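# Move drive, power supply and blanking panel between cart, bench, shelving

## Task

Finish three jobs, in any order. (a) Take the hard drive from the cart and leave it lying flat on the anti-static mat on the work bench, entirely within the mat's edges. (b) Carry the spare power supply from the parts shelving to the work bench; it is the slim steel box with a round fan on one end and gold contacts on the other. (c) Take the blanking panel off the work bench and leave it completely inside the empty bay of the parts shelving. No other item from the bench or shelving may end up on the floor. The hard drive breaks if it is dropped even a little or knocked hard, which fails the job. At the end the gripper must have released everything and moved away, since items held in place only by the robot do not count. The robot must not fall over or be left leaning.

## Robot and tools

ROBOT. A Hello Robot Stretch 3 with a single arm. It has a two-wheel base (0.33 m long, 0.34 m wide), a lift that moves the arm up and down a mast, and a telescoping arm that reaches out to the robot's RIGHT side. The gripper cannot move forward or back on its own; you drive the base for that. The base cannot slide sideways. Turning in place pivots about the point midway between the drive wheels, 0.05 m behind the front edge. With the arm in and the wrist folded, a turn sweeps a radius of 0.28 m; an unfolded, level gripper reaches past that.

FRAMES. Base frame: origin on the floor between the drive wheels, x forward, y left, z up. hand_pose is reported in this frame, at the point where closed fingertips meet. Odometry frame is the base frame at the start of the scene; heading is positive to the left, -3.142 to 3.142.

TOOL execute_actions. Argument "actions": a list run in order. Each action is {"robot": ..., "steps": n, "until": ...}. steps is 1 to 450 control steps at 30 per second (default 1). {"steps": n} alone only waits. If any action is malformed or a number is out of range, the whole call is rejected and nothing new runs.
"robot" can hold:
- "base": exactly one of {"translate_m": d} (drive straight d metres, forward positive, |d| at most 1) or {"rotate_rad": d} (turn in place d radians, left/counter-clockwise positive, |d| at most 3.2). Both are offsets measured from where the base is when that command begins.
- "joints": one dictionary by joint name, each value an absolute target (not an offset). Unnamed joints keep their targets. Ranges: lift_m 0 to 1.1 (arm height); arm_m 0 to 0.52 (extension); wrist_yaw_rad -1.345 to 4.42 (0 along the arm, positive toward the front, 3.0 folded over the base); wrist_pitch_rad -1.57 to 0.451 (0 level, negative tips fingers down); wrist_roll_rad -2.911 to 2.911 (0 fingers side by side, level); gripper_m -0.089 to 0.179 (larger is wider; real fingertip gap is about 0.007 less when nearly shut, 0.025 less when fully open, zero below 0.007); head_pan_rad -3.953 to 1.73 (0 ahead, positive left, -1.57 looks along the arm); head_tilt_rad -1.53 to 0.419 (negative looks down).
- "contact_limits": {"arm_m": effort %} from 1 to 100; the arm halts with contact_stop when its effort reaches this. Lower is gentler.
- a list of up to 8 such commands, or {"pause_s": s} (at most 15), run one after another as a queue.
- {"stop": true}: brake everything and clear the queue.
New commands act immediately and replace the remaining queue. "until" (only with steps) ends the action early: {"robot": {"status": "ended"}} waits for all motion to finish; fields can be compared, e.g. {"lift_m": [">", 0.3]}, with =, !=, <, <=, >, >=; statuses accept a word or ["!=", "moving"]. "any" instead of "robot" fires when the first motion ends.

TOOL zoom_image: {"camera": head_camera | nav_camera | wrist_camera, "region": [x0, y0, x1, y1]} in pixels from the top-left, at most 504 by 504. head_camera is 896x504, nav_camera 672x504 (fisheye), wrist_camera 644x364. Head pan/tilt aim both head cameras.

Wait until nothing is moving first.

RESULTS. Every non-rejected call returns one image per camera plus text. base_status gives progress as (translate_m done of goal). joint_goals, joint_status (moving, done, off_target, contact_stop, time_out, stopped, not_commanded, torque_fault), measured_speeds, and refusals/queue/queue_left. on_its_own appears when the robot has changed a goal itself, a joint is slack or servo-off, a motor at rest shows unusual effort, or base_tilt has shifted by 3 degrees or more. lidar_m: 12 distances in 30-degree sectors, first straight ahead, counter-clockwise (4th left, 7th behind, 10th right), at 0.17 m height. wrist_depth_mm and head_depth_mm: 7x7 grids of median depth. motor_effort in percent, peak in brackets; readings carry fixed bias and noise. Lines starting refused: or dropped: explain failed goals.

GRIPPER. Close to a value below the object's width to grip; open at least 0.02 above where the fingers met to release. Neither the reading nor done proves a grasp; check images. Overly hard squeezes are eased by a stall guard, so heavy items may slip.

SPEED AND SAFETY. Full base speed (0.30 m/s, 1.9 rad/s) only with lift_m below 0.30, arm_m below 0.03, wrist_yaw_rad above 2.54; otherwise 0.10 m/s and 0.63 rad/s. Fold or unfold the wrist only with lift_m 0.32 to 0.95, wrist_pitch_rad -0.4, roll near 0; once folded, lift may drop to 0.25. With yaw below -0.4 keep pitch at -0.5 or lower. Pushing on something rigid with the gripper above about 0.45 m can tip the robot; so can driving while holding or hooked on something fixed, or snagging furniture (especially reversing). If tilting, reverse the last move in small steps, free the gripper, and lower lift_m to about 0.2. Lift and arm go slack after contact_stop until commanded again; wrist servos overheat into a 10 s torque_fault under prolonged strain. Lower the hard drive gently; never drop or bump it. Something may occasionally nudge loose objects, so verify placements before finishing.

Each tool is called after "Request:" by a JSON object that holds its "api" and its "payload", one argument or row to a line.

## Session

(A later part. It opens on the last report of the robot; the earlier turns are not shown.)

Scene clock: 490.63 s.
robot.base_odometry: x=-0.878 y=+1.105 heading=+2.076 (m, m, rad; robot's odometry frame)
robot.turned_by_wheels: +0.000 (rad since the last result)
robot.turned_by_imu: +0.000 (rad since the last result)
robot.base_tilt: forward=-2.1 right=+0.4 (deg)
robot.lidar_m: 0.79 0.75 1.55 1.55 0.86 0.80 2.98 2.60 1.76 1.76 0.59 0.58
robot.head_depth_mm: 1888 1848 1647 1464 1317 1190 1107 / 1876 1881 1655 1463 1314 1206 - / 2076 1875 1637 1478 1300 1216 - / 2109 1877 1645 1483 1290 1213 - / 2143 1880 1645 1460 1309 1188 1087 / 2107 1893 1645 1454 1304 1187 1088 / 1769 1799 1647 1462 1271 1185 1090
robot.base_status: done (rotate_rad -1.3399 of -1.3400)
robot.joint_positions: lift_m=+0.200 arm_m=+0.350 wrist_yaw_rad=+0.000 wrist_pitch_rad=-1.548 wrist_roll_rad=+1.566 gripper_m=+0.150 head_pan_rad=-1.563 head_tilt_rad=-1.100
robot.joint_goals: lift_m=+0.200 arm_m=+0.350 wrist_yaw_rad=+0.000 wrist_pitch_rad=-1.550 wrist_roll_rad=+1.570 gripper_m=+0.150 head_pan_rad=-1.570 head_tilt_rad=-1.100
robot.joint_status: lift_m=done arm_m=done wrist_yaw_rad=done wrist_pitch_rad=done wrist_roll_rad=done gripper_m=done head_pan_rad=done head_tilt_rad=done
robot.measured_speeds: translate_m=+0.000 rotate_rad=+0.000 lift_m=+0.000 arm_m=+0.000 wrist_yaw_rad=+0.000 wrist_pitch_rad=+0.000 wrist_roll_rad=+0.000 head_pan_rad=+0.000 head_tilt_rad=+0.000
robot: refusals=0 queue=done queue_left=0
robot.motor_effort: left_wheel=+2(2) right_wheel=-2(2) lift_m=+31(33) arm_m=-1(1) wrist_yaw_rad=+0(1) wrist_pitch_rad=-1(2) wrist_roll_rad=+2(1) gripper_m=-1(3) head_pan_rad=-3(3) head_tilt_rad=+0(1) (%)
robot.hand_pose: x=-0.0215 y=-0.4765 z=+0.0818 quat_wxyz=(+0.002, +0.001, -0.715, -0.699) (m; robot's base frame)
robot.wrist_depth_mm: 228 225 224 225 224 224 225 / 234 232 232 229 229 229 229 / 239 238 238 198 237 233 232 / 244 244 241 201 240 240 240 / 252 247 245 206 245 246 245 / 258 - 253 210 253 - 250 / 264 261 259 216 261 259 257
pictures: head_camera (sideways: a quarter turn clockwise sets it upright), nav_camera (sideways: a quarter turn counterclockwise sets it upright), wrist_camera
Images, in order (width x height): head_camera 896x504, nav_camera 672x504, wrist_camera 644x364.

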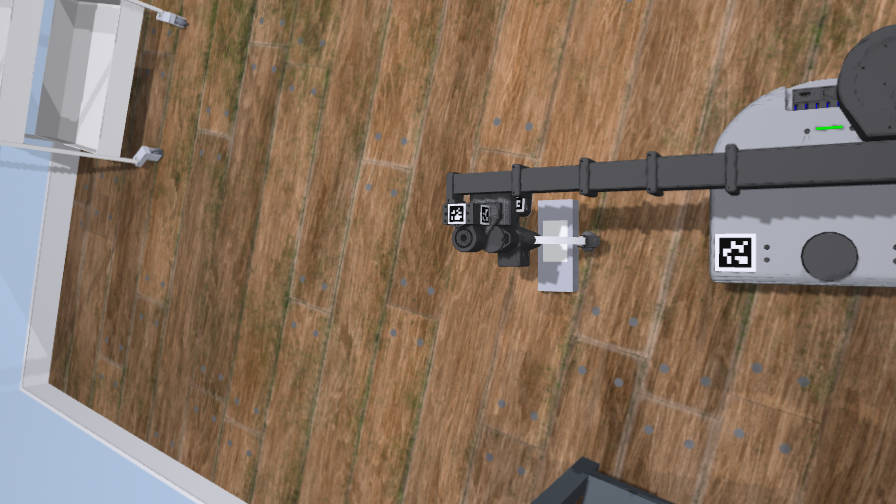

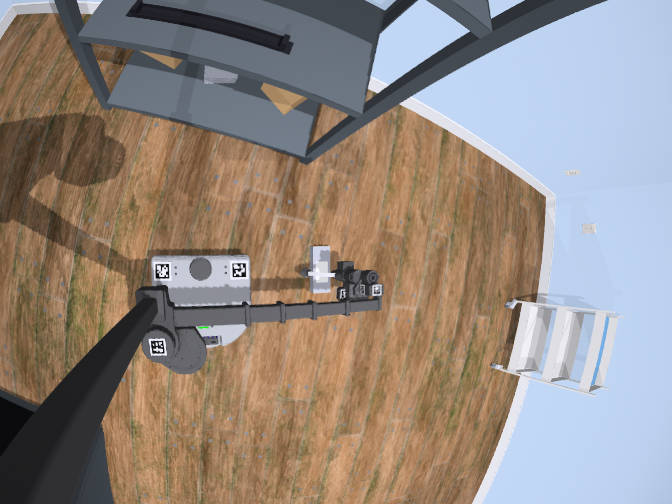

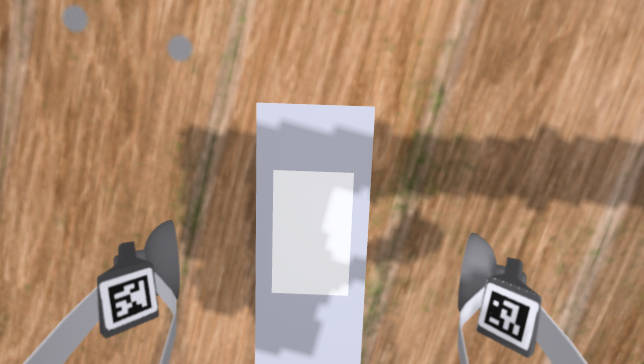

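Request:
{"api": "execute_actions", "payload": {
  "actions": [
    {"robot":[{"joints":{"lift_m":0.136}},{"joints":{"gripper_m":0.055}},{"pause_s":1}],"steps":450,"until":{"robot":{"status":"ended"}}}
  ]
}}

Request:
{"api": "execute_actions", "payload": {
  "actions": [
    {"robot":[{"joints":{"lift_m":0.2}},{"pause_s":1}],"steps":450,"until":{"robot":{"status":"ended"}}}
  ]
}}

Scene clock: 494.57 s.
robot.base_odometry: x=-0.878 y=+1.105 heading=+2.076 (m, m, rad; robot's odometry frame)
robot.turned_by_wheels: +0.000 (rad since the last result)
robot.turned_by_imu: -0.001 (rad since the last result)
robot.base_tilt: forward=-2.0 right=+0.3 (deg)
robot.lidar_m: 0.79 0.75 1.55 1.55 0.86 0.80 2.99 2.59 1.77 1.76 0.59 0.58
robot.head_depth_mm: 1886 1849 1666 1465 1314 1194 1097 / 1882 1888 1642 1465 1314 1210 - / 2067 1884 1641 1485 1299 1217 - / 2104 1890 1643 1479 1284 1215 - / 2159 1869 1644 1453 1313 1191 1092 / 2097 1886 1634 1458 1308 1188 1087 / 1768 1803 1633 1460 1275 1185 1091
robot.base_status: done (rotate_rad -1.3399 of -1.3400)
robot.joint_positions: lift_m=+0.136 arm_m=+0.350 wrist_yaw_rad=+0.000 wrist_pitch_rad=-1.553 wrist_roll_rad=+1.566 gripper_m=+0.056 head_pan_rad=-1.563 head_tilt_rad=-1.100
robot.joint_goals: lift_m=+0.136 arm_m=+0.350 wrist_yaw_rad=+0.000 wrist_pitch_rad=-1.550 wrist_roll_rad=+1.570 gripper_m=+0.055 head_pan_rad=-1.570 head_tilt_rad=-1.100
robot.joint_status: lift_m=done arm_m=done wrist_yaw_rad=done wrist_pitch_rad=done wrist_roll_rad=done gripper_m=done head_pan_rad=done head_tilt_rad=done
robot.measured_speeds: translate_m=+0.000 rotate_rad=+0.000 lift_m=+0.000 arm_m=+0.000 wrist_yaw_rad=+0.000 wrist_pitch_rad=+0.000 wrist_roll_rad=+0.000 head_pan_rad=+0.000 head_tilt_rad=+0.000
robot: refusals=0 queue=done queue_left=0
robot.motor_effort: left_wheel=+2(2) right_wheel=-2(2) lift_m=+18(30) arm_m=-1(1) wrist_yaw_rad=+1(0) wrist_pitch_rad=+2(2) wrist_roll_rad=+2(2) gripper_m=-19(92) head_pan_rad=-3(2) head_tilt_rad=+0(1) (%)
robot.hand_pose: x=-0.0215 y=-0.4754 z=+0.0185 quat_wxyz=(+0.002, +0.001, -0.713, -0.701) (m; robot's base frame)
robot.wrist_depth_mm: 167 168 166 166 166 165 164 / 171 171 169 168 170 169 168 / 175 175 174 134 172 173 173 / 179 179 177 136 177 177 176 / 184 183 142 141 180 180 180 / 189 188 145 143 145 186 185 / 193 193 191 147 191 190 190
pictures: head_camera (sideways: a quarter turn clockwise sets it upright), nav_camera (sideways: a quarter turn counterclockwise sets it upright), wrist_camera
Images, in order (width x height): head_camera 896x504, nav_camera 672x504, wrist_camera 644x364.

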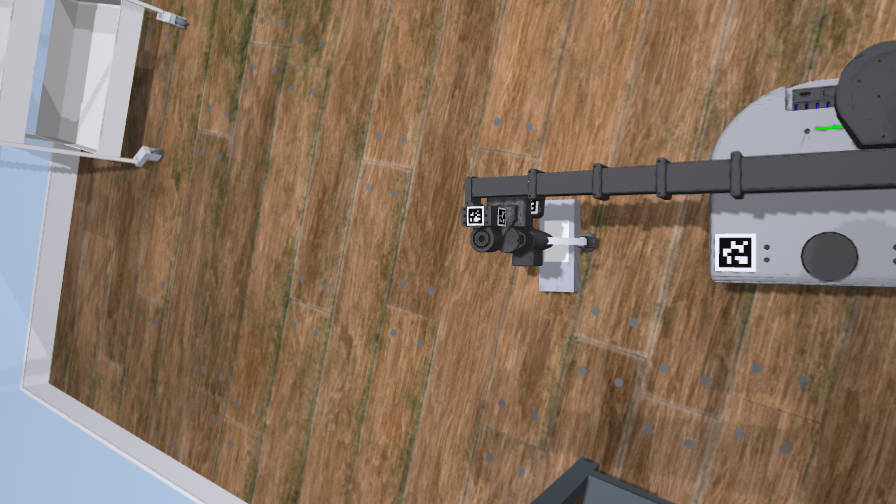

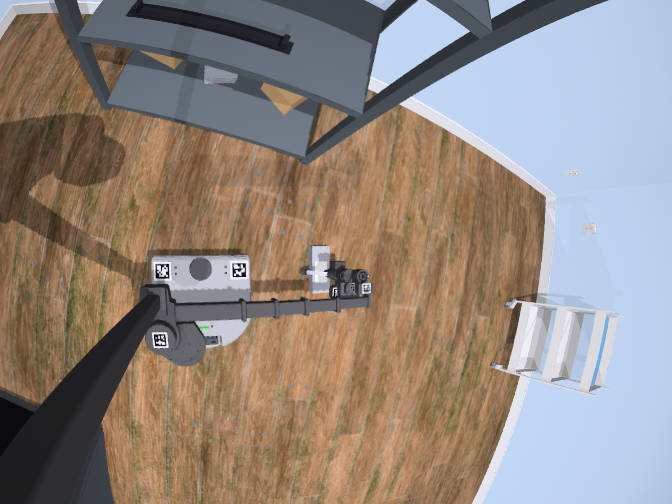

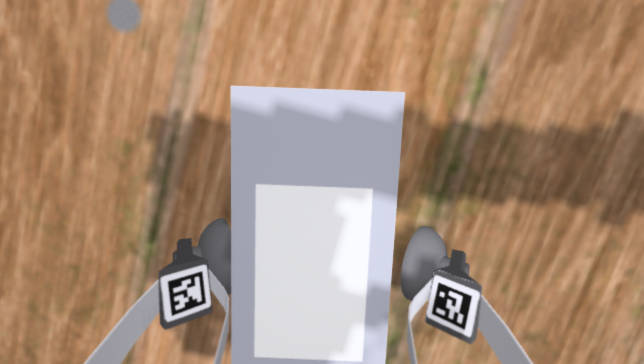

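Scene clock: 496.87 s.
robot.base_odometry: x=-0.878 y=+1.105 heading=+2.076 (m, m, rad; robot's odometry frame)
robot.turned_by_wheels: +0.000 (rad since the last result)
robot.turned_by_imu: +0.000 (rad since the last result)
robot.base_tilt: forward=-2.1 right=+0.4 (deg)
robot.lidar_m: 0.78 0.75 1.55 1.55 0.86 0.80 2.99 2.60 1.77 1.77 0.59 0.58
robot.head_depth_mm: 1890 1850 1643 1464 1312 1190 1103 / 1880 1876 1631 1465 1319 1208 - / 2076 1891 1643 1481 1292 1214 - / 2089 1886 1647 1482 1271 1213 - / 2153 1882 1650 1468 1311 1191 1092 / 2100 1880 1644 1463 1311 1194 1087 / 1765 1806 1641 1460 1279 1189 1093
robot.base_status: done (rotate_rad -1.3399 of -1.3400)
robot.joint_positions: lift_m=+0.200 arm_m=+0.350 wrist_yaw_rad=+0.000 wrist_pitch_rad=-1.541 wrist_roll_rad=+1.566 gripper_m=+0.056 head_pan_rad=-1.563 head_tilt_rad=-1.100
robot.joint_goals: lift_m=+0.200 arm_m=+0.350 wrist_yaw_rad=+0.000 wrist_pitch_rad=-1.550 wrist_roll_rad=+1.570 gripper_m=+0.055 head_pan_rad=-1.570 head_tilt_rad=-1.100
robot.joint_status: lift_m=done arm_m=done wrist_yaw_rad=done wrist_pitch_rad=done wrist_roll_rad=done gripper_m=done head_pan_rad=done head_tilt_rad=done
robot.measured_speeds: translate_m=+0.000 rotate_rad=+0.000 lift_m=+0.000 arm_m=+0.000 wrist_yaw_rad=+0.000 wrist_pitch_rad=+0.000 wrist_roll_rad=+0.000 head_pan_rad=+0.000 head_tilt_rad=+0.000
robot: refusals=0 queue=done queue_left=0
robot.motor_effort: left_wheel=+2(2) right_wheel=-2(3) lift_m=+36(37) arm_m=-1(1) wrist_yaw_rad=-1(1) wrist_pitch_rad=-4(5) wrist_roll_rad=+2(1) gripper_m=-13(19) head_pan_rad=-3(3) head_tilt_rad=+0(0) (%)
robot.hand_pose: x=-0.0215 y=-0.4784 z=+0.0815 quat_wxyz=(+0.002, +0.001, -0.717, -0.697) (m; robot's base frame)
robot.wrist_depth_mm: 228 227 226 225 224 222 221 / 234 233 231 127 226 225 227 / 240 238 105 102 103 234 232 / 245 247 118 113 114 238 235 / 248 249 130 125 130 244 244 / 257 255 144 142 139 248 250 / 261 265 259 164 257 258 253
pictures: head_camera (sideways: a quarter turn clockwise sets it upright), nav_camera (sideways: a quarter turn counterclockwise sets it upright), wrist_camera
Images, in order (width x height): head_camera 896x504, nav_camera 672x504, wrist_camera 644x364.

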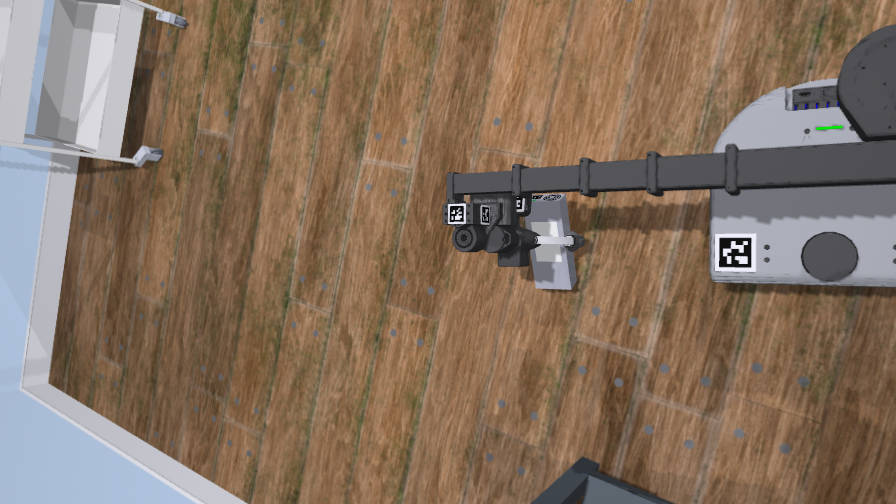

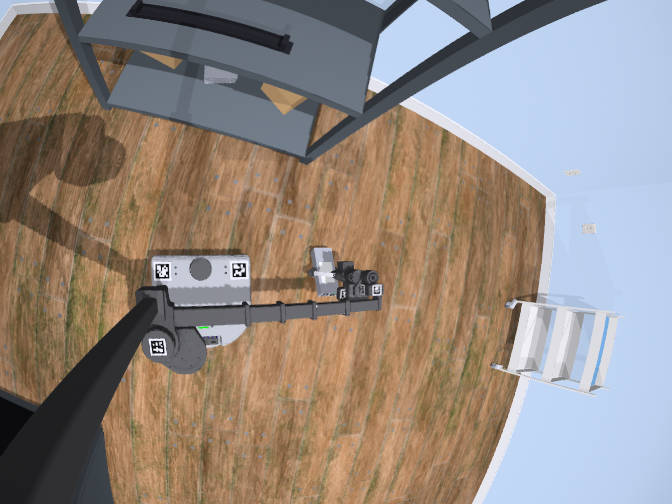

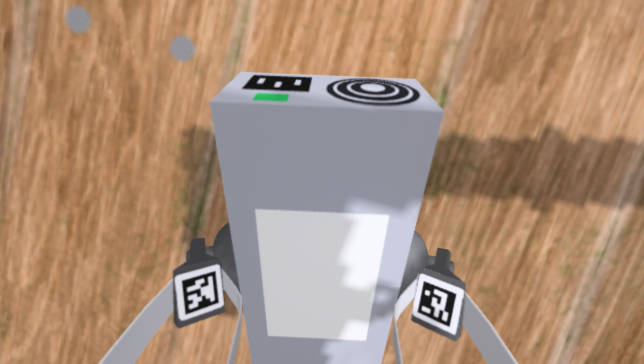

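Request:
{"api": "execute_actions", "payload": {
  "actions": [
    {"robot":[{"joints":{"lift_m":0.138}},{"joints":{"gripper_m":0.15}},{"base":{"translate_m":0.045}},{"joints":{"gripper_m":0.05}},{"pause_s":1},{"joints":{"lift_m":0.22}},{"pause_s":1}],"steps":450,"until":{"robot":{"status":"ended"}}}
  ]
}}

Scene clock: 506.27 s.
robot.base_odometry: x=-0.900 y=+1.145 heading=+2.076 (m, m, rad; robot's odometry frame)
robot.turned_by_wheels: +0.000 (rad since the last result)
robot.turned_by_imu: -0.001 (rad since the last result)
robot.base_tilt: forward=-2.1 right=+0.3 (deg)
robot.lidar_m: 0.74 0.71 1.54 1.54 0.91 0.84 3.03 2.62 1.78 1.77 0.54 0.56
robot.head_depth_mm: 1897 1847 1650 1458 1310 1195 1101 / 1886 1888 1644 1456 1312 1202 - / 2100 1882 1643 1481 1287 1206 - / 2105 1876 1645 1491 1275 1215 - / 2154 1889 1634 1463 1310 1194 1089 / 2045 1891 1635 1451 1309 1193 1085 / 1682 1777 1640 1457 1249 1170 1087
robot.base_status: done (translate_m +0.0450 of +0.0450)
robot.joint_positions: lift_m=+0.220 arm_m=+0.350 wrist_yaw_rad=+0.000 wrist_pitch_rad=-1.543 wrist_roll_rad=+1.566 gripper_m=+0.051 head_pan_rad=-1.563 head_tilt_rad=-1.100
robot.joint_goals: lift_m=+0.220 arm_m=+0.350 wrist_yaw_rad=+0.000 wrist_pitch_rad=-1.550 wrist_roll_rad=+1.570 gripper_m=+0.050 head_pan_rad=-1.570 head_tilt_rad=-1.100
robot.joint_status: lift_m=done arm_m=done wrist_yaw_rad=done wrist_pitch_rad=done wrist_roll_rad=done gripper_m=done head_pan_rad=done head_tilt_rad=done
robot.measured_speeds: translate_m=+0.000 rotate_rad=+0.000 lift_m=+0.000 arm_m=+0.000 wrist_yaw_rad=+0.000 wrist_pitch_rad=+0.000 wrist_roll_rad=+0.000 head_pan_rad=+0.000 head_tilt_rad=+0.000
robot: refusals=0 queue=done queue_left=0
robot.motor_effort: left_wheel=+2(5) right_wheel=-1(3) lift_m=+35(36) arm_m=-1(1) wrist_yaw_rad=+1(0) wrist_pitch_rad=-3(16) wrist_roll_rad=+2(1) gripper_m=-14(90) head_pan_rad=-2(3) head_tilt_rad=-2(0) (%)
robot.hand_pose: x=-0.0215 y=-0.4780 z=+0.1015 quat_wxyz=(+0.002, +0.001, -0.717, -0.697) (m; robot's base frame)
robot.wrist_depth_mm: 248 247 244 244 245 242 241 / 252 250 250 247 249 246 247 / 259 258 258 202 253 253 254 / 264 264 261 177 259 259 258 / 272 268 267 157 264 265 264 / 279 276 141 142 141 272 271 / 285 283 133 128 134 278 275
pictures: head_camera (sideways: a quarter turn clockwise sets it upright), nav_camera (sideways: a quarter turn counterclockwise sets it upright), wrist_camera
Images, in order (width x height): head_camera 896x504, nav_camera 672x504, wrist_camera 644x364.

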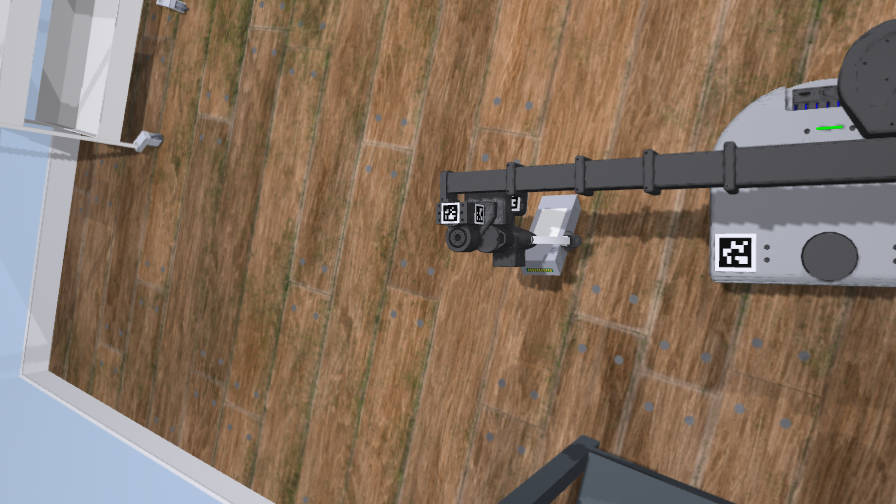

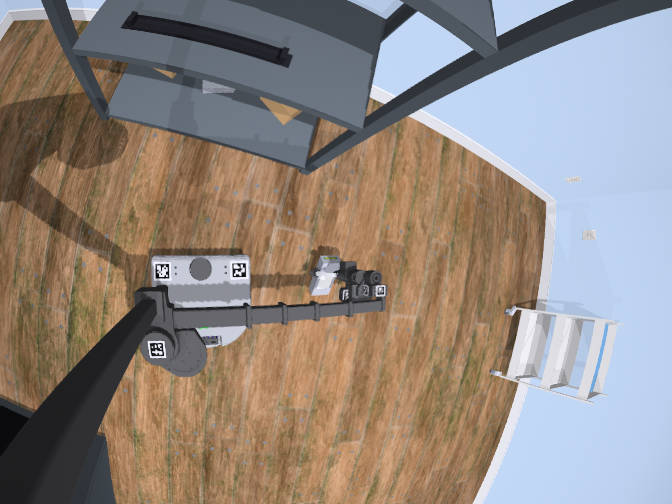

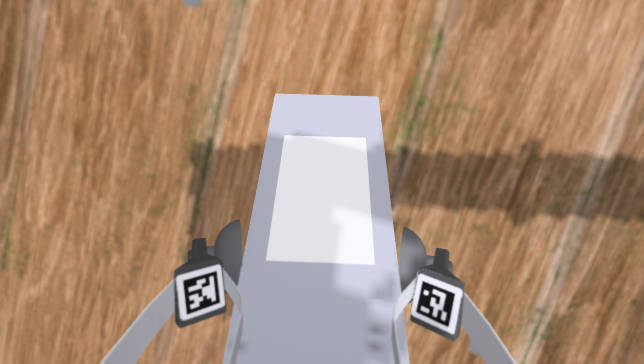

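Overshot the balance point; moving back about 2 cm.

Request:
{"api": "execute_actions", "payload": {
  "actions": [
    {"robot":[{"joints":{"lift_m":0.138}},{"joints":{"gripper_m":0.15}},{"base":{"translate_m":-0.02}},{"joints":{"gripper_m":0.048}},{"pause_s":1},{"joints":{"lift_m":0.24}},{"pause_s":1}],"steps":450,"until":{"robot":{"status":"ended"}}}
  ]
}}

Scene clock: 515.50 s.
robot.base_odometry: x=-0.890 y=+1.127 heading=+2.076 (m, m, rad; robot's odometry frame)
robot.turned_by_wheels: +0.000 (rad since the last result)
robot.turned_by_imu: -0.001 (rad since the last result)
robot.base_tilt: forward=-2.0 right=+0.3 (deg)
robot.lidar_m: 0.76 0.73 1.55 1.54 0.89 0.82 3.02 2.60 1.77 0.43 0.56 0.56
robot.head_depth_mm: 1889 1839 1647 1460 1315 1194 1105 / 1933 1885 1645 1457 1309 1209 - / 2107 1881 1641 1481 1294 1227 - / 2098 1897 1645 1487 1277 1214 - / 2169 1884 1643 1460 1315 1190 1089 / 2087 1885 1640 1458 1312 1191 1090 / 1739 1796 1645 1462 1248 1177 1089
robot.base_status: done (translate_m -0.0200 of -0.0200)
robot.joint_positions: lift_m=+0.240 arm_m=+0.350 wrist_yaw_rad=+0.000 wrist_pitch_rad=-1.541 wrist_roll_rad=+1.566 gripper_m=+0.049 head_pan_rad=-1.563 head_tilt_rad=-1.100
robot.joint_goals: lift_m=+0.240 arm_m=+0.350 wrist_yaw_rad=+0.000 wrist_pitch_rad=-1.550 wrist_roll_rad=+1.570 gripper_m=+0.048 head_pan_rad=-1.570 head_tilt_rad=-1.100
robot.joint_status: lift_m=done arm_m=done wrist_yaw_rad=done wrist_pitch_rad=done wrist_roll_rad=done gripper_m=done head_pan_rad=done head_tilt_rad=done
robot.measured_speeds: translate_m=+0.000 rotate_rad=+0.000 lift_m=+0.000 arm_m=+0.000 wrist_yaw_rad=+0.000 wrist_pitch_rad=+0.000 wrist_roll_rad=+0.000 head_pan_rad=+0.000 head_tilt_rad=+0.000
robot: refusals=0 queue=done queue_left=0
robot.motor_effort: left_wheel=+2(5) right_wheel=-1(6) lift_m=+36(38) arm_m=-1(1) wrist_yaw_rad=+1(1) wrist_pitch_rad=-4(17) wrist_roll_rad=+1(2) gripper_m=-15(90) head_pan_rad=-3(3) head_tilt_rad=-1(0) (%)
robot.hand_pose: x=-0.0215 y=-0.4783 z=+0.1215 quat_wxyz=(+0.002, +0.001, -0.717, -0.697) (m; robot's base frame)
robot.wrist_depth_mm: 268 268 266 267 260 261 258 / 273 274 271 270 269 267 264 / 277 276 277 202 273 276 271 / 284 284 284 177 278 277 278 / 291 290 286 157 287 287 281 / 301 298 142 142 142 293 291 / 311 306 134 129 134 299 298
pictures: head_camera (sideways: a quarter turn clockwise sets it upright), nav_camera (sideways: a quarter turn counterclockwise sets it upright), wrist_camera
Images, in order (width x height): head_camera 896x504, nav_camera 672x504, wrist_camera 644x364.

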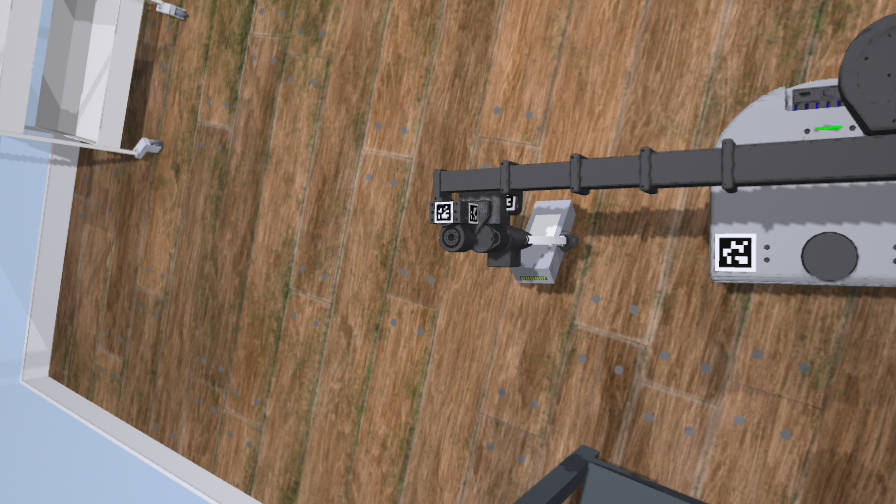

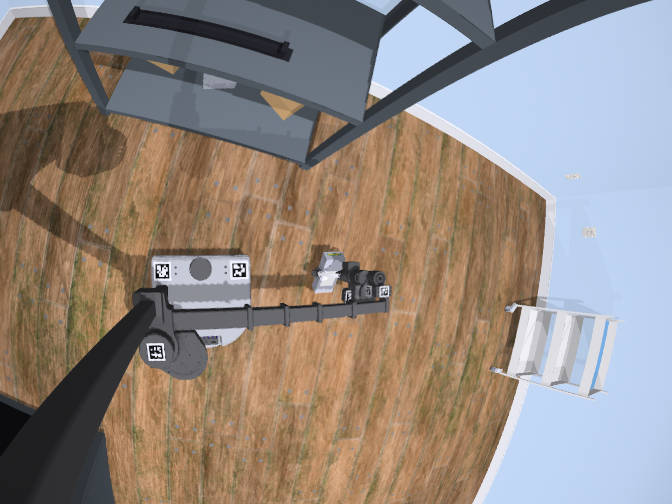

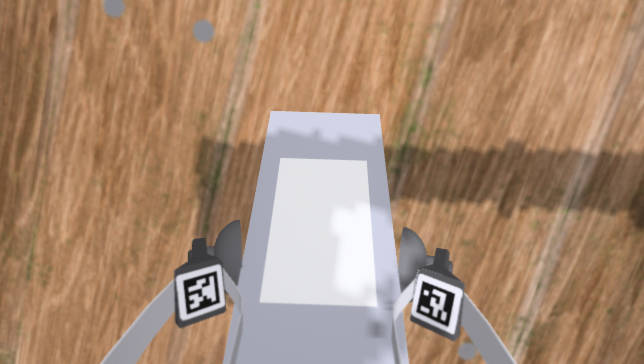

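Request:
{"api": "execute_actions", "payload": {
  "actions": [
    {"robot":[{"joints":{"lift_m":1.0}},{"joints":{"arm_m":0.1,"head_pan_rad":0,"head_tilt_rad":-0.7}},{"base":{"rotate_rad":-1.97}},{"base":{"translate_m":0.6}},{"base":{"rotate_rad":-1.52}}],"steps":450,"until":{"robot":{"status":"ended"}}},
    {"steps":450,"until":{"robot":{"status":"ended"}}}
  ]
}}

Scene clock: 541.30 s.
robot.base_odometry: x=-0.294 y=+1.191 heading=-1.414 (m, m, rad; robot's odometry frame)
robot.turned_by_wheels: -3.490 (rad since the last result)
robot.turned_by_imu: -3.474 (rad since the last result)
robot.base_tilt: forward=-2.1 right=+0.3 (deg)
robot.lidar_m: 3.53 2.55 1.73 1.18 1.20 1.14 1.07 0.63 1.20 2.13 1.13 1.19
robot.head_depth_mm: 3155 3550 2820 2008 1665 1377 1177 / 3110 3567 2809 2087 1665 1384 1176 / 3141 3542 2816 2071 1667 1380 1179 / 3101 3487 2786 2091 1662 1378 1174 / 3131 3427 2807 2104 1661 1380 1182 / 3129 3456 2792 2094 1669 1374 1176 / 3046 3447 2809 2086 1659 1376 1177
robot.base_status: done (rotate_rad -1.5198 of -1.5200)
robot.joint_positions: lift_m=+1.000 arm_m=+0.100 wrist_yaw_rad=+0.000 wrist_pitch_rad=-1.540 wrist_roll_rad=+1.566 gripper_m=+0.049 head_pan_rad=-0.007 head_tilt_rad=-0.705
robot.joint_goals: lift_m=+1.000 arm_m=+0.100 wrist_yaw_rad=+0.000 wrist_pitch_rad=-1.550 wrist_roll_rad=+1.570 gripper_m=+0.048 head_pan_rad=+0.000 head_tilt_rad=-0.700
robot.joint_status: lift_m=done arm_m=done wrist_yaw_rad=done wrist_pitch_rad=done wrist_roll_rad=done gripper_m=done head_pan_rad=done head_tilt_rad=done
robot.measured_speeds: translate_m=+0.000 rotate_rad=+0.000 lift_m=+0.000 arm_m=+0.000 wrist_yaw_rad=+0.000 wrist_pitch_rad=+0.000 wrist_roll_rad=+0.000 head_pan_rad=+0.000 head_tilt_rad=+0.000
robot: refusals=0 queue=done queue_left=0
robot.motor_effort: left_wheel=+3(5) right_wheel=-3(7) lift_m=+36(38) arm_m=-2(2) wrist_yaw_rad=-1(0) wrist_pitch_rad=-5(5) wrist_roll_rad=+2(2) gripper_m=-16(15) head_pan_rad=+4(48) head_tilt_rad=+3(25) (%)
robot.hand_pose: x=-0.0215 y=-0.2289 z=+0.8814 quat_wxyz=(+0.002, +0.001, -0.718, -0.696) (m; robot's base frame)
robot.wrist_depth_mm: - - - 995 978 - 980 / - - - - - - - / - - - 200 - - - / - - - 175 - - - / - - - 156 - - - / - - 142 142 143 - - / - - 134 129 134 - -
pictures: head_camera (sideways: a quarter turn clockwise sets it upright), nav_camera (sideways: a quarter turn counterclockwise sets it upright), wrist_camera
Images, in order (width x height): head_camera 896x504, nav_camera 672x504, wrist_camera 644x364.

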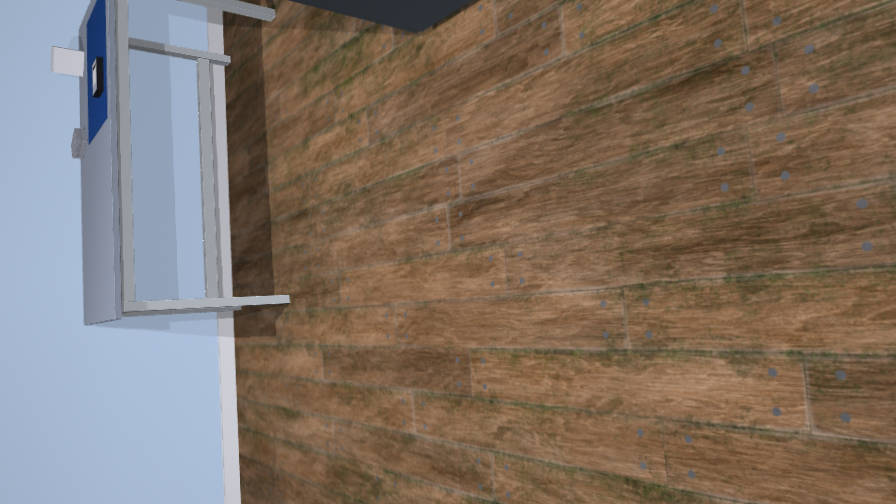

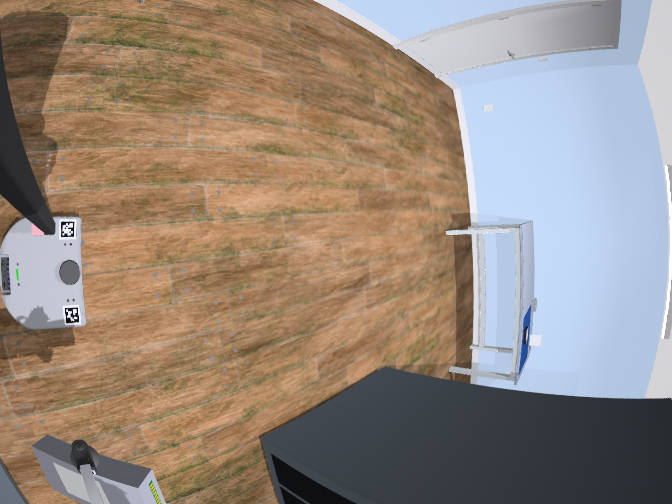

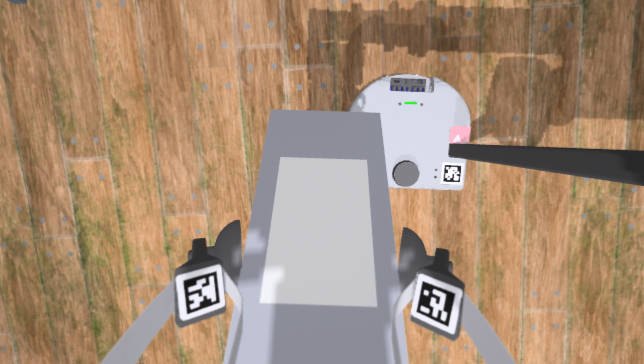

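Request:
{"api": "execute_actions", "payload": {
  "actions": [
    {"robot":[{"base":{"translate_m":1.0}},{"base":{"translate_m":1.0}},{"base":{"translate_m":0.5}},{"base":{"rotate_rad":1.63},"joints":{"head_pan_rad":-1.57,"head_tilt_rad":-0.8}}],"steps":450,"until":{"robot":{"status":"ended"}}},
    {"steps":450,"until":{"robot":{"status":"ended"}}},
    {"steps":450,"until":{"robot":{"status":"ended"}}}
  ]
}}

Scene clock: 573.87 s.
robot.base_odometry: x=+0.097 y=-1.279 heading=+0.216 (m, m, rad; robot's odometry frame)
robot.turned_by_wheels: +1.630 (rad since the last result)
robot.turned_by_imu: +1.620 (rad since the last result)
robot.base_tilt: forward=-2.1 right=+0.3 (deg)
robot.lidar_m: 1.83 1.90 2.52 3.04 1.03 1.05 1.90 1.33 1.14 1.07 0.44 1.64
robot.head_depth_mm: 1036 - - - - 1313 1140 / 1032 - - - 1436 1318 1101 / 1024 1125 - - - 425 1096 / 1024 1147 976 791 - 369 1123 / 1021 1158 973 766 646 362 1120 / 1014 1151 1058 767 664 1235 1145 / 1010 1150 1336 1567 1477 1312 1143
robot.base_status: done (rotate_rad +1.6298 of +1.6300)
robot.joint_positions: lift_m=+1.000 arm_m=+0.100 wrist_yaw_rad=+0.000 wrist_pitch_rad=-1.540 wrist_roll_rad=+1.566 gripper_m=+0.049 head_pan_rad=-1.563 head_tilt_rad=-0.790
robot.joint_goals: lift_m=+1.000 arm_m=+0.100 wrist_yaw_rad=+0.000 wrist_pitch_rad=-1.550 wrist_roll_rad=+1.570 gripper_m=+0.048 head_pan_rad=-1.570 head_tilt_rad=-0.800
robot.joint_status: lift_m=done arm_m=done wrist_yaw_rad=done wrist_pitch_rad=done wrist_roll_rad=done gripper_m=done head_pan_rad=done head_tilt_rad=done
robot.measured_speeds: translate_m=+0.000 rotate_rad=+0.000 lift_m=+0.000 arm_m=+0.000 wrist_yaw_rad=+0.000 wrist_pitch_rad=+0.000 wrist_roll_rad=+0.000 head_pan_rad=+0.000 head_tilt_rad=+0.000
robot: refusals=0 queue=done queue_left=0
robot.motor_effort: left_wheel=-2(6) right_wheel=+3(7) lift_m=+36(36) arm_m=-2(2) wrist_yaw_rad=+0(1) wrist_pitch_rad=-5(5) wrist_roll_rad=+2(2) gripper_m=-15(15) head_pan_rad=-3(46) head_tilt_rad=-5(16) (%)
robot.hand_pose: x=-0.0215 y=-0.2289 z=+0.8814 quat_wxyz=(+0.002, +0.001, -0.718, -0.696) (m; robot's base frame)
robot.wrist_depth_mm: 266 - - - - - 976 / 275 - - - - - - / 282 - - 200 - - - / 285 307 - 177 - - - / 294 307 799 157 - - - / 300 302 142 141 143 - - / 309 311 134 130 134 - -
pictures: head_camera (sideways: a quarter turn clockwise sets it upright), nav_camera (sideways: a quarter turn counterclockwise sets it upright), wrist_camera
Images, in order (width x height): head_camera 896x504, nav_camera 672x504, wrist_camera 644x364.

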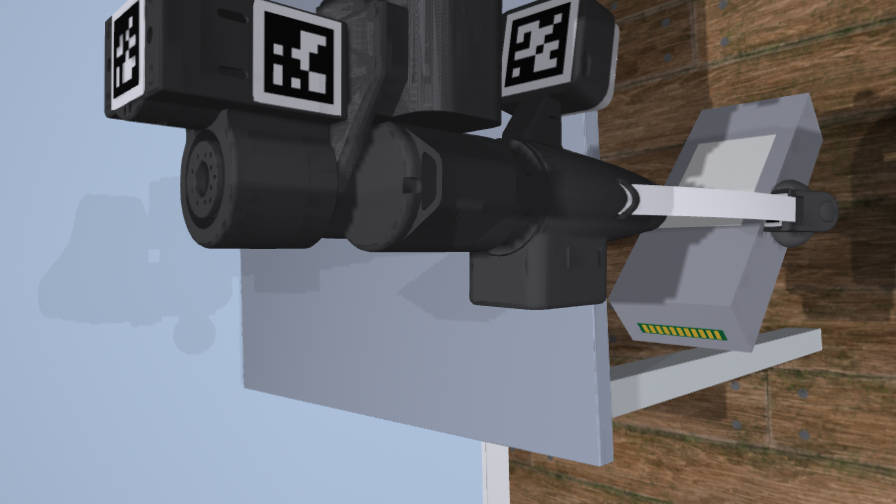

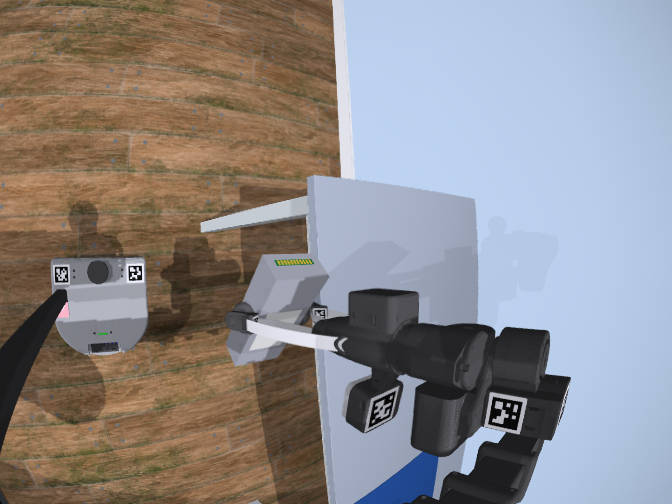

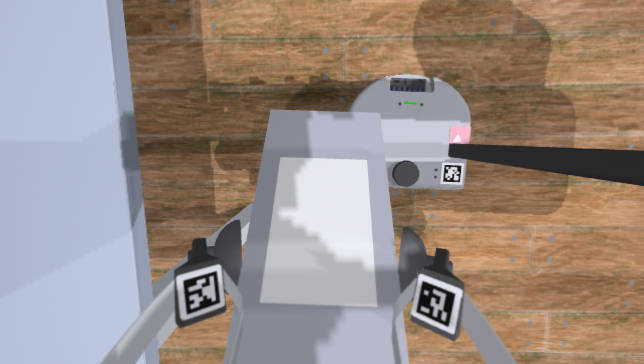

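Request:
{"api": "execute_actions", "payload": {
  "actions": [
    {"robot":[{"joints":{"lift_m":1.07}},{"joints":{"arm_m":0.46}},{"joints":{"lift_m":0.97}}],"steps":450,"until":{"robot":{"status":"ended"}}}
  ]
}}

Scene clock: 580.70 s.
robot.base_odometry: x=+0.097 y=-1.279 heading=+0.216 (m, m, rad; robot's odometry frame)
robot.turned_by_wheels: +0.000 (rad since the last result)
robot.turned_by_imu: -0.001 (rad since the last result)
robot.base_tilt: forward=-2.1 right=+0.3 (deg)
robot.lidar_m: 1.83 1.90 2.52 3.00 1.03 1.06 1.90 1.34 1.14 1.07 0.44 1.64
robot.head_depth_mm: 1015 - 940 762 681 1320 1143 / 995 1176 973 766 664 1314 1138 / - 1193 956 706 662 1318 1144 / 1006 1140 957 721 663 1317 1142 / 1020 1151 974 764 666 1320 1121 / 1017 1151 1056 766 665 1237 1140 / 1010 1151 1334 1582 1469 1313 1138
robot.base_status: done (rotate_rad +1.6298 of +1.6300)
robot.joint_positions: lift_m=+0.970 arm_m=+0.460 wrist_yaw_rad=+0.000 wrist_pitch_rad=-1.539 wrist_roll_rad=+1.566 gripper_m=+0.049 head_pan_rad=-1.563 head_tilt_rad=-0.790
robot.joint_goals: lift_m=+0.970 arm_m=+0.460 wrist_yaw_rad=+0.000 wrist_pitch_rad=-1.550 wrist_roll_rad=+1.570 gripper_m=+0.048 head_pan_rad=-1.570 head_tilt_rad=-0.800
robot.joint_status: lift_m=done arm_m=done wrist_yaw_rad=done wrist_pitch_rad=done wrist_roll_rad=done gripper_m=done head_pan_rad=done head_tilt_rad=done
robot.measured_speeds: translate_m=+0.000 rotate_rad=+0.000 lift_m=+0.000 arm_m=+0.000 wrist_yaw_rad=+0.000 wrist_pitch_rad=+0.000 wrist_roll_rad=+0.000 head_pan_rad=+0.000 head_tilt_rad=+0.000
robot: refusals=0 queue=done queue_left=0
robot.motor_effort: left_wheel=-2(2) right_wheel=+3(3) lift_m=+29(38) arm_m=+3(2) wrist_yaw_rad=+0(0) wrist_pitch_rad=-5(5) wrist_roll_rad=+2(2) gripper_m=-15(15) head_pan_rad=-3(3) head_tilt_rad=-4(4) (%)
robot.hand_pose: x=-0.0215 y=-0.5883 z=+0.8517 quat_wxyz=(+0.002, +0.001, -0.718, -0.696) (m; robot's base frame)
robot.wrist_depth_mm: 237 234 233 232 231 229 967 / 241 240 239 237 236 236 999 / 246 246 245 200 239 238 956 / 253 252 251 176 245 244 - / 255 256 253 157 251 251 - / 266 264 142 142 141 258 - / 272 272 133 129 135 265 -
pictures: head_camera (sideways: a quarter turn clockwise sets it upright), nav_camera (sideways: a quarter turn counterclockwise sets it upright), wrist_camera
Images, in order (width x height): head_camera 896x504, nav_camera 672x504, wrist_camera 644x364.

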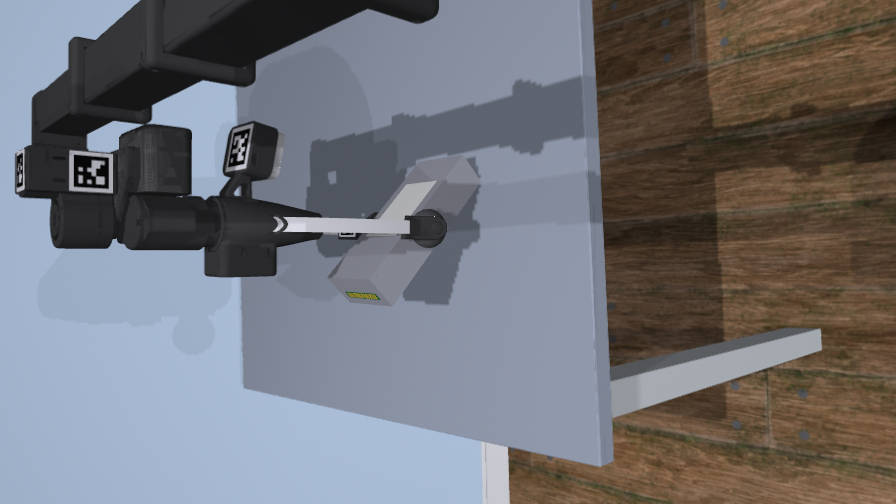

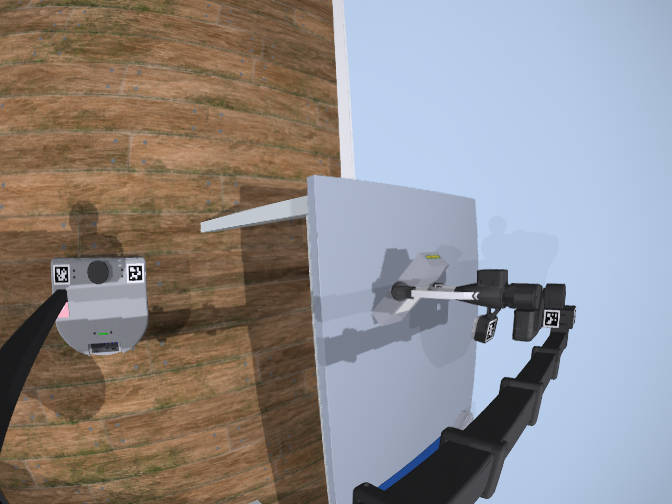

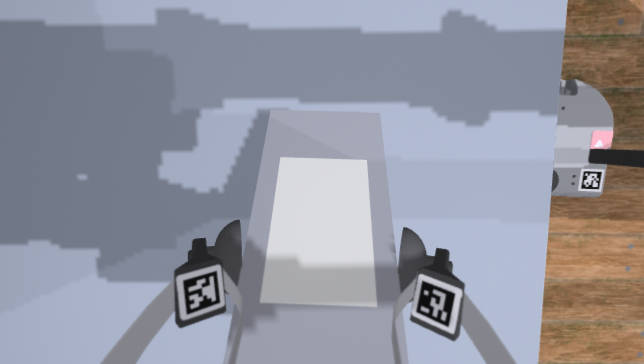

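Request:
{"api": "execute_actions", "payload": {
  "actions": [
    {"robot":[{"joints":{"lift_m":0.895}}],"steps":450,"until":{"robot":{"status":"ended"}}},
    {"robot":[{"joints":{"gripper_m":0.15}},{"joints":{"lift_m":1.05}},{"joints":{"arm_m":0.05}}],"steps":450,"until":{"robot":{"status":"ended"}}}
  ]
}}

Scene clock: 589.60 s.
robot.base_odometry: x=+0.097 y=-1.279 heading=+0.216 (m, m, rad; robot's odometry frame)
robot.turned_by_wheels: +0.000 (rad since the last result)
robot.turned_by_imu: -0.001 (rad since the last result)
robot.base_tilt: forward=-2.0 right=+0.3 (deg)
robot.lidar_m: 1.82 1.89 2.52 3.03 1.04 1.05 1.90 1.33 1.14 1.07 0.44 1.64
robot.head_depth_mm: - - - - - 1315 1141 / 990 - - - 1439 1323 1146 / 987 - - - - - 1131 / 1008 1153 1018 729 - 1289 1146 / 1019 1152 977 789 662 1290 1123 / 1017 1157 1055 766 665 1237 1144 / 1012 1151 1326 1579 1476 1315 1141
robot.base_status: done (rotate_rad +1.6299 of +1.6300)
robot.joint_positions: lift_m=+1.050 arm_m=+0.050 wrist_yaw_rad=+0.000 wrist_pitch_rad=-1.543 wrist_roll_rad=+1.566 gripper_m=+0.150 head_pan_rad=-1.563 head_tilt_rad=-0.790
robot.joint_goals: lift_m=+1.050 arm_m=+0.050 wrist_yaw_rad=+0.000 wrist_pitch_rad=-1.550 wrist_roll_rad=+1.570 gripper_m=+0.150 head_pan_rad=-1.570 head_tilt_rad=-0.800
robot.joint_status: lift_m=done arm_m=done wrist_yaw_rad=done wrist_pitch_rad=done wrist_roll_rad=done gripper_m=done head_pan_rad=done head_tilt_rad=done
robot.measured_speeds: translate_m=+0.000 rotate_rad=+0.000 lift_m=+0.000 arm_m=+0.000 wrist_yaw_rad=+0.000 wrist_pitch_rad=+0.000 wrist_roll_rad=+0.000 head_pan_rad=+0.000 head_tilt_rad=+0.000
robot: refusals=0 queue=done queue_left=0
robot.motor_effort: left_wheel=-1(2) right_wheel=+3(5) lift_m=+30(33) arm_m=-2(1) wrist_yaw_rad=+0(0) wrist_pitch_rad=-3(38) wrist_roll_rad=+2(1) gripper_m=-1(90) head_pan_rad=-3(3) head_tilt_rad=-5(5) (%)
robot.hand_pose: x=-0.0215 y=-0.1781 z=+0.9317 quat_wxyz=(+0.002, +0.001, -0.717, -0.697) (m; robot's base frame)
robot.wrist_depth_mm: 316 - - - - - - / 323 - - - - - - / 330 - - - - - - / 339 - - - - - - / 344 363 - - - - - / 356 - - - - - - / 364 383 - - - - -
pictures: head_camera (sideways: a quarter turn clockwise sets it upright), nav_camera (sideways: a quarter turn counterclockwise sets it upright), wrist_camera
replaced: robot.lift_m: its motion had ended contact_stop
Images, in order (width x height): head_camera 896x504, nav_camera 672x504, wrist_camera 644x364.

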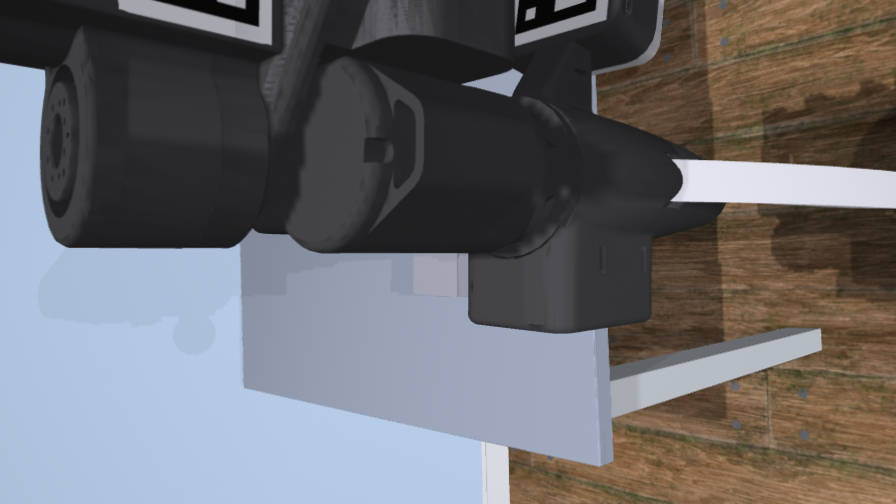

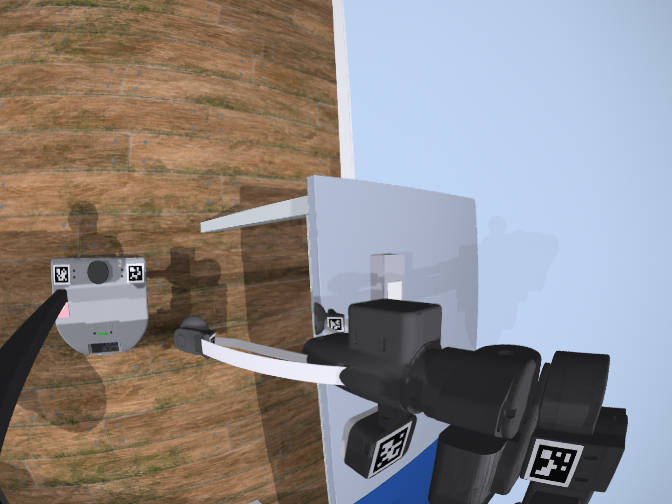

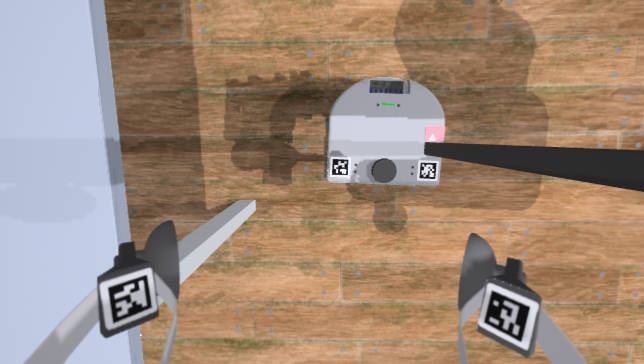

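The power supply is resting on the bench and the gripper is clear.

Request:
{"api": "finished_scene", "payload": {
  "scene": 1
}}

The scene is finished: the task was done.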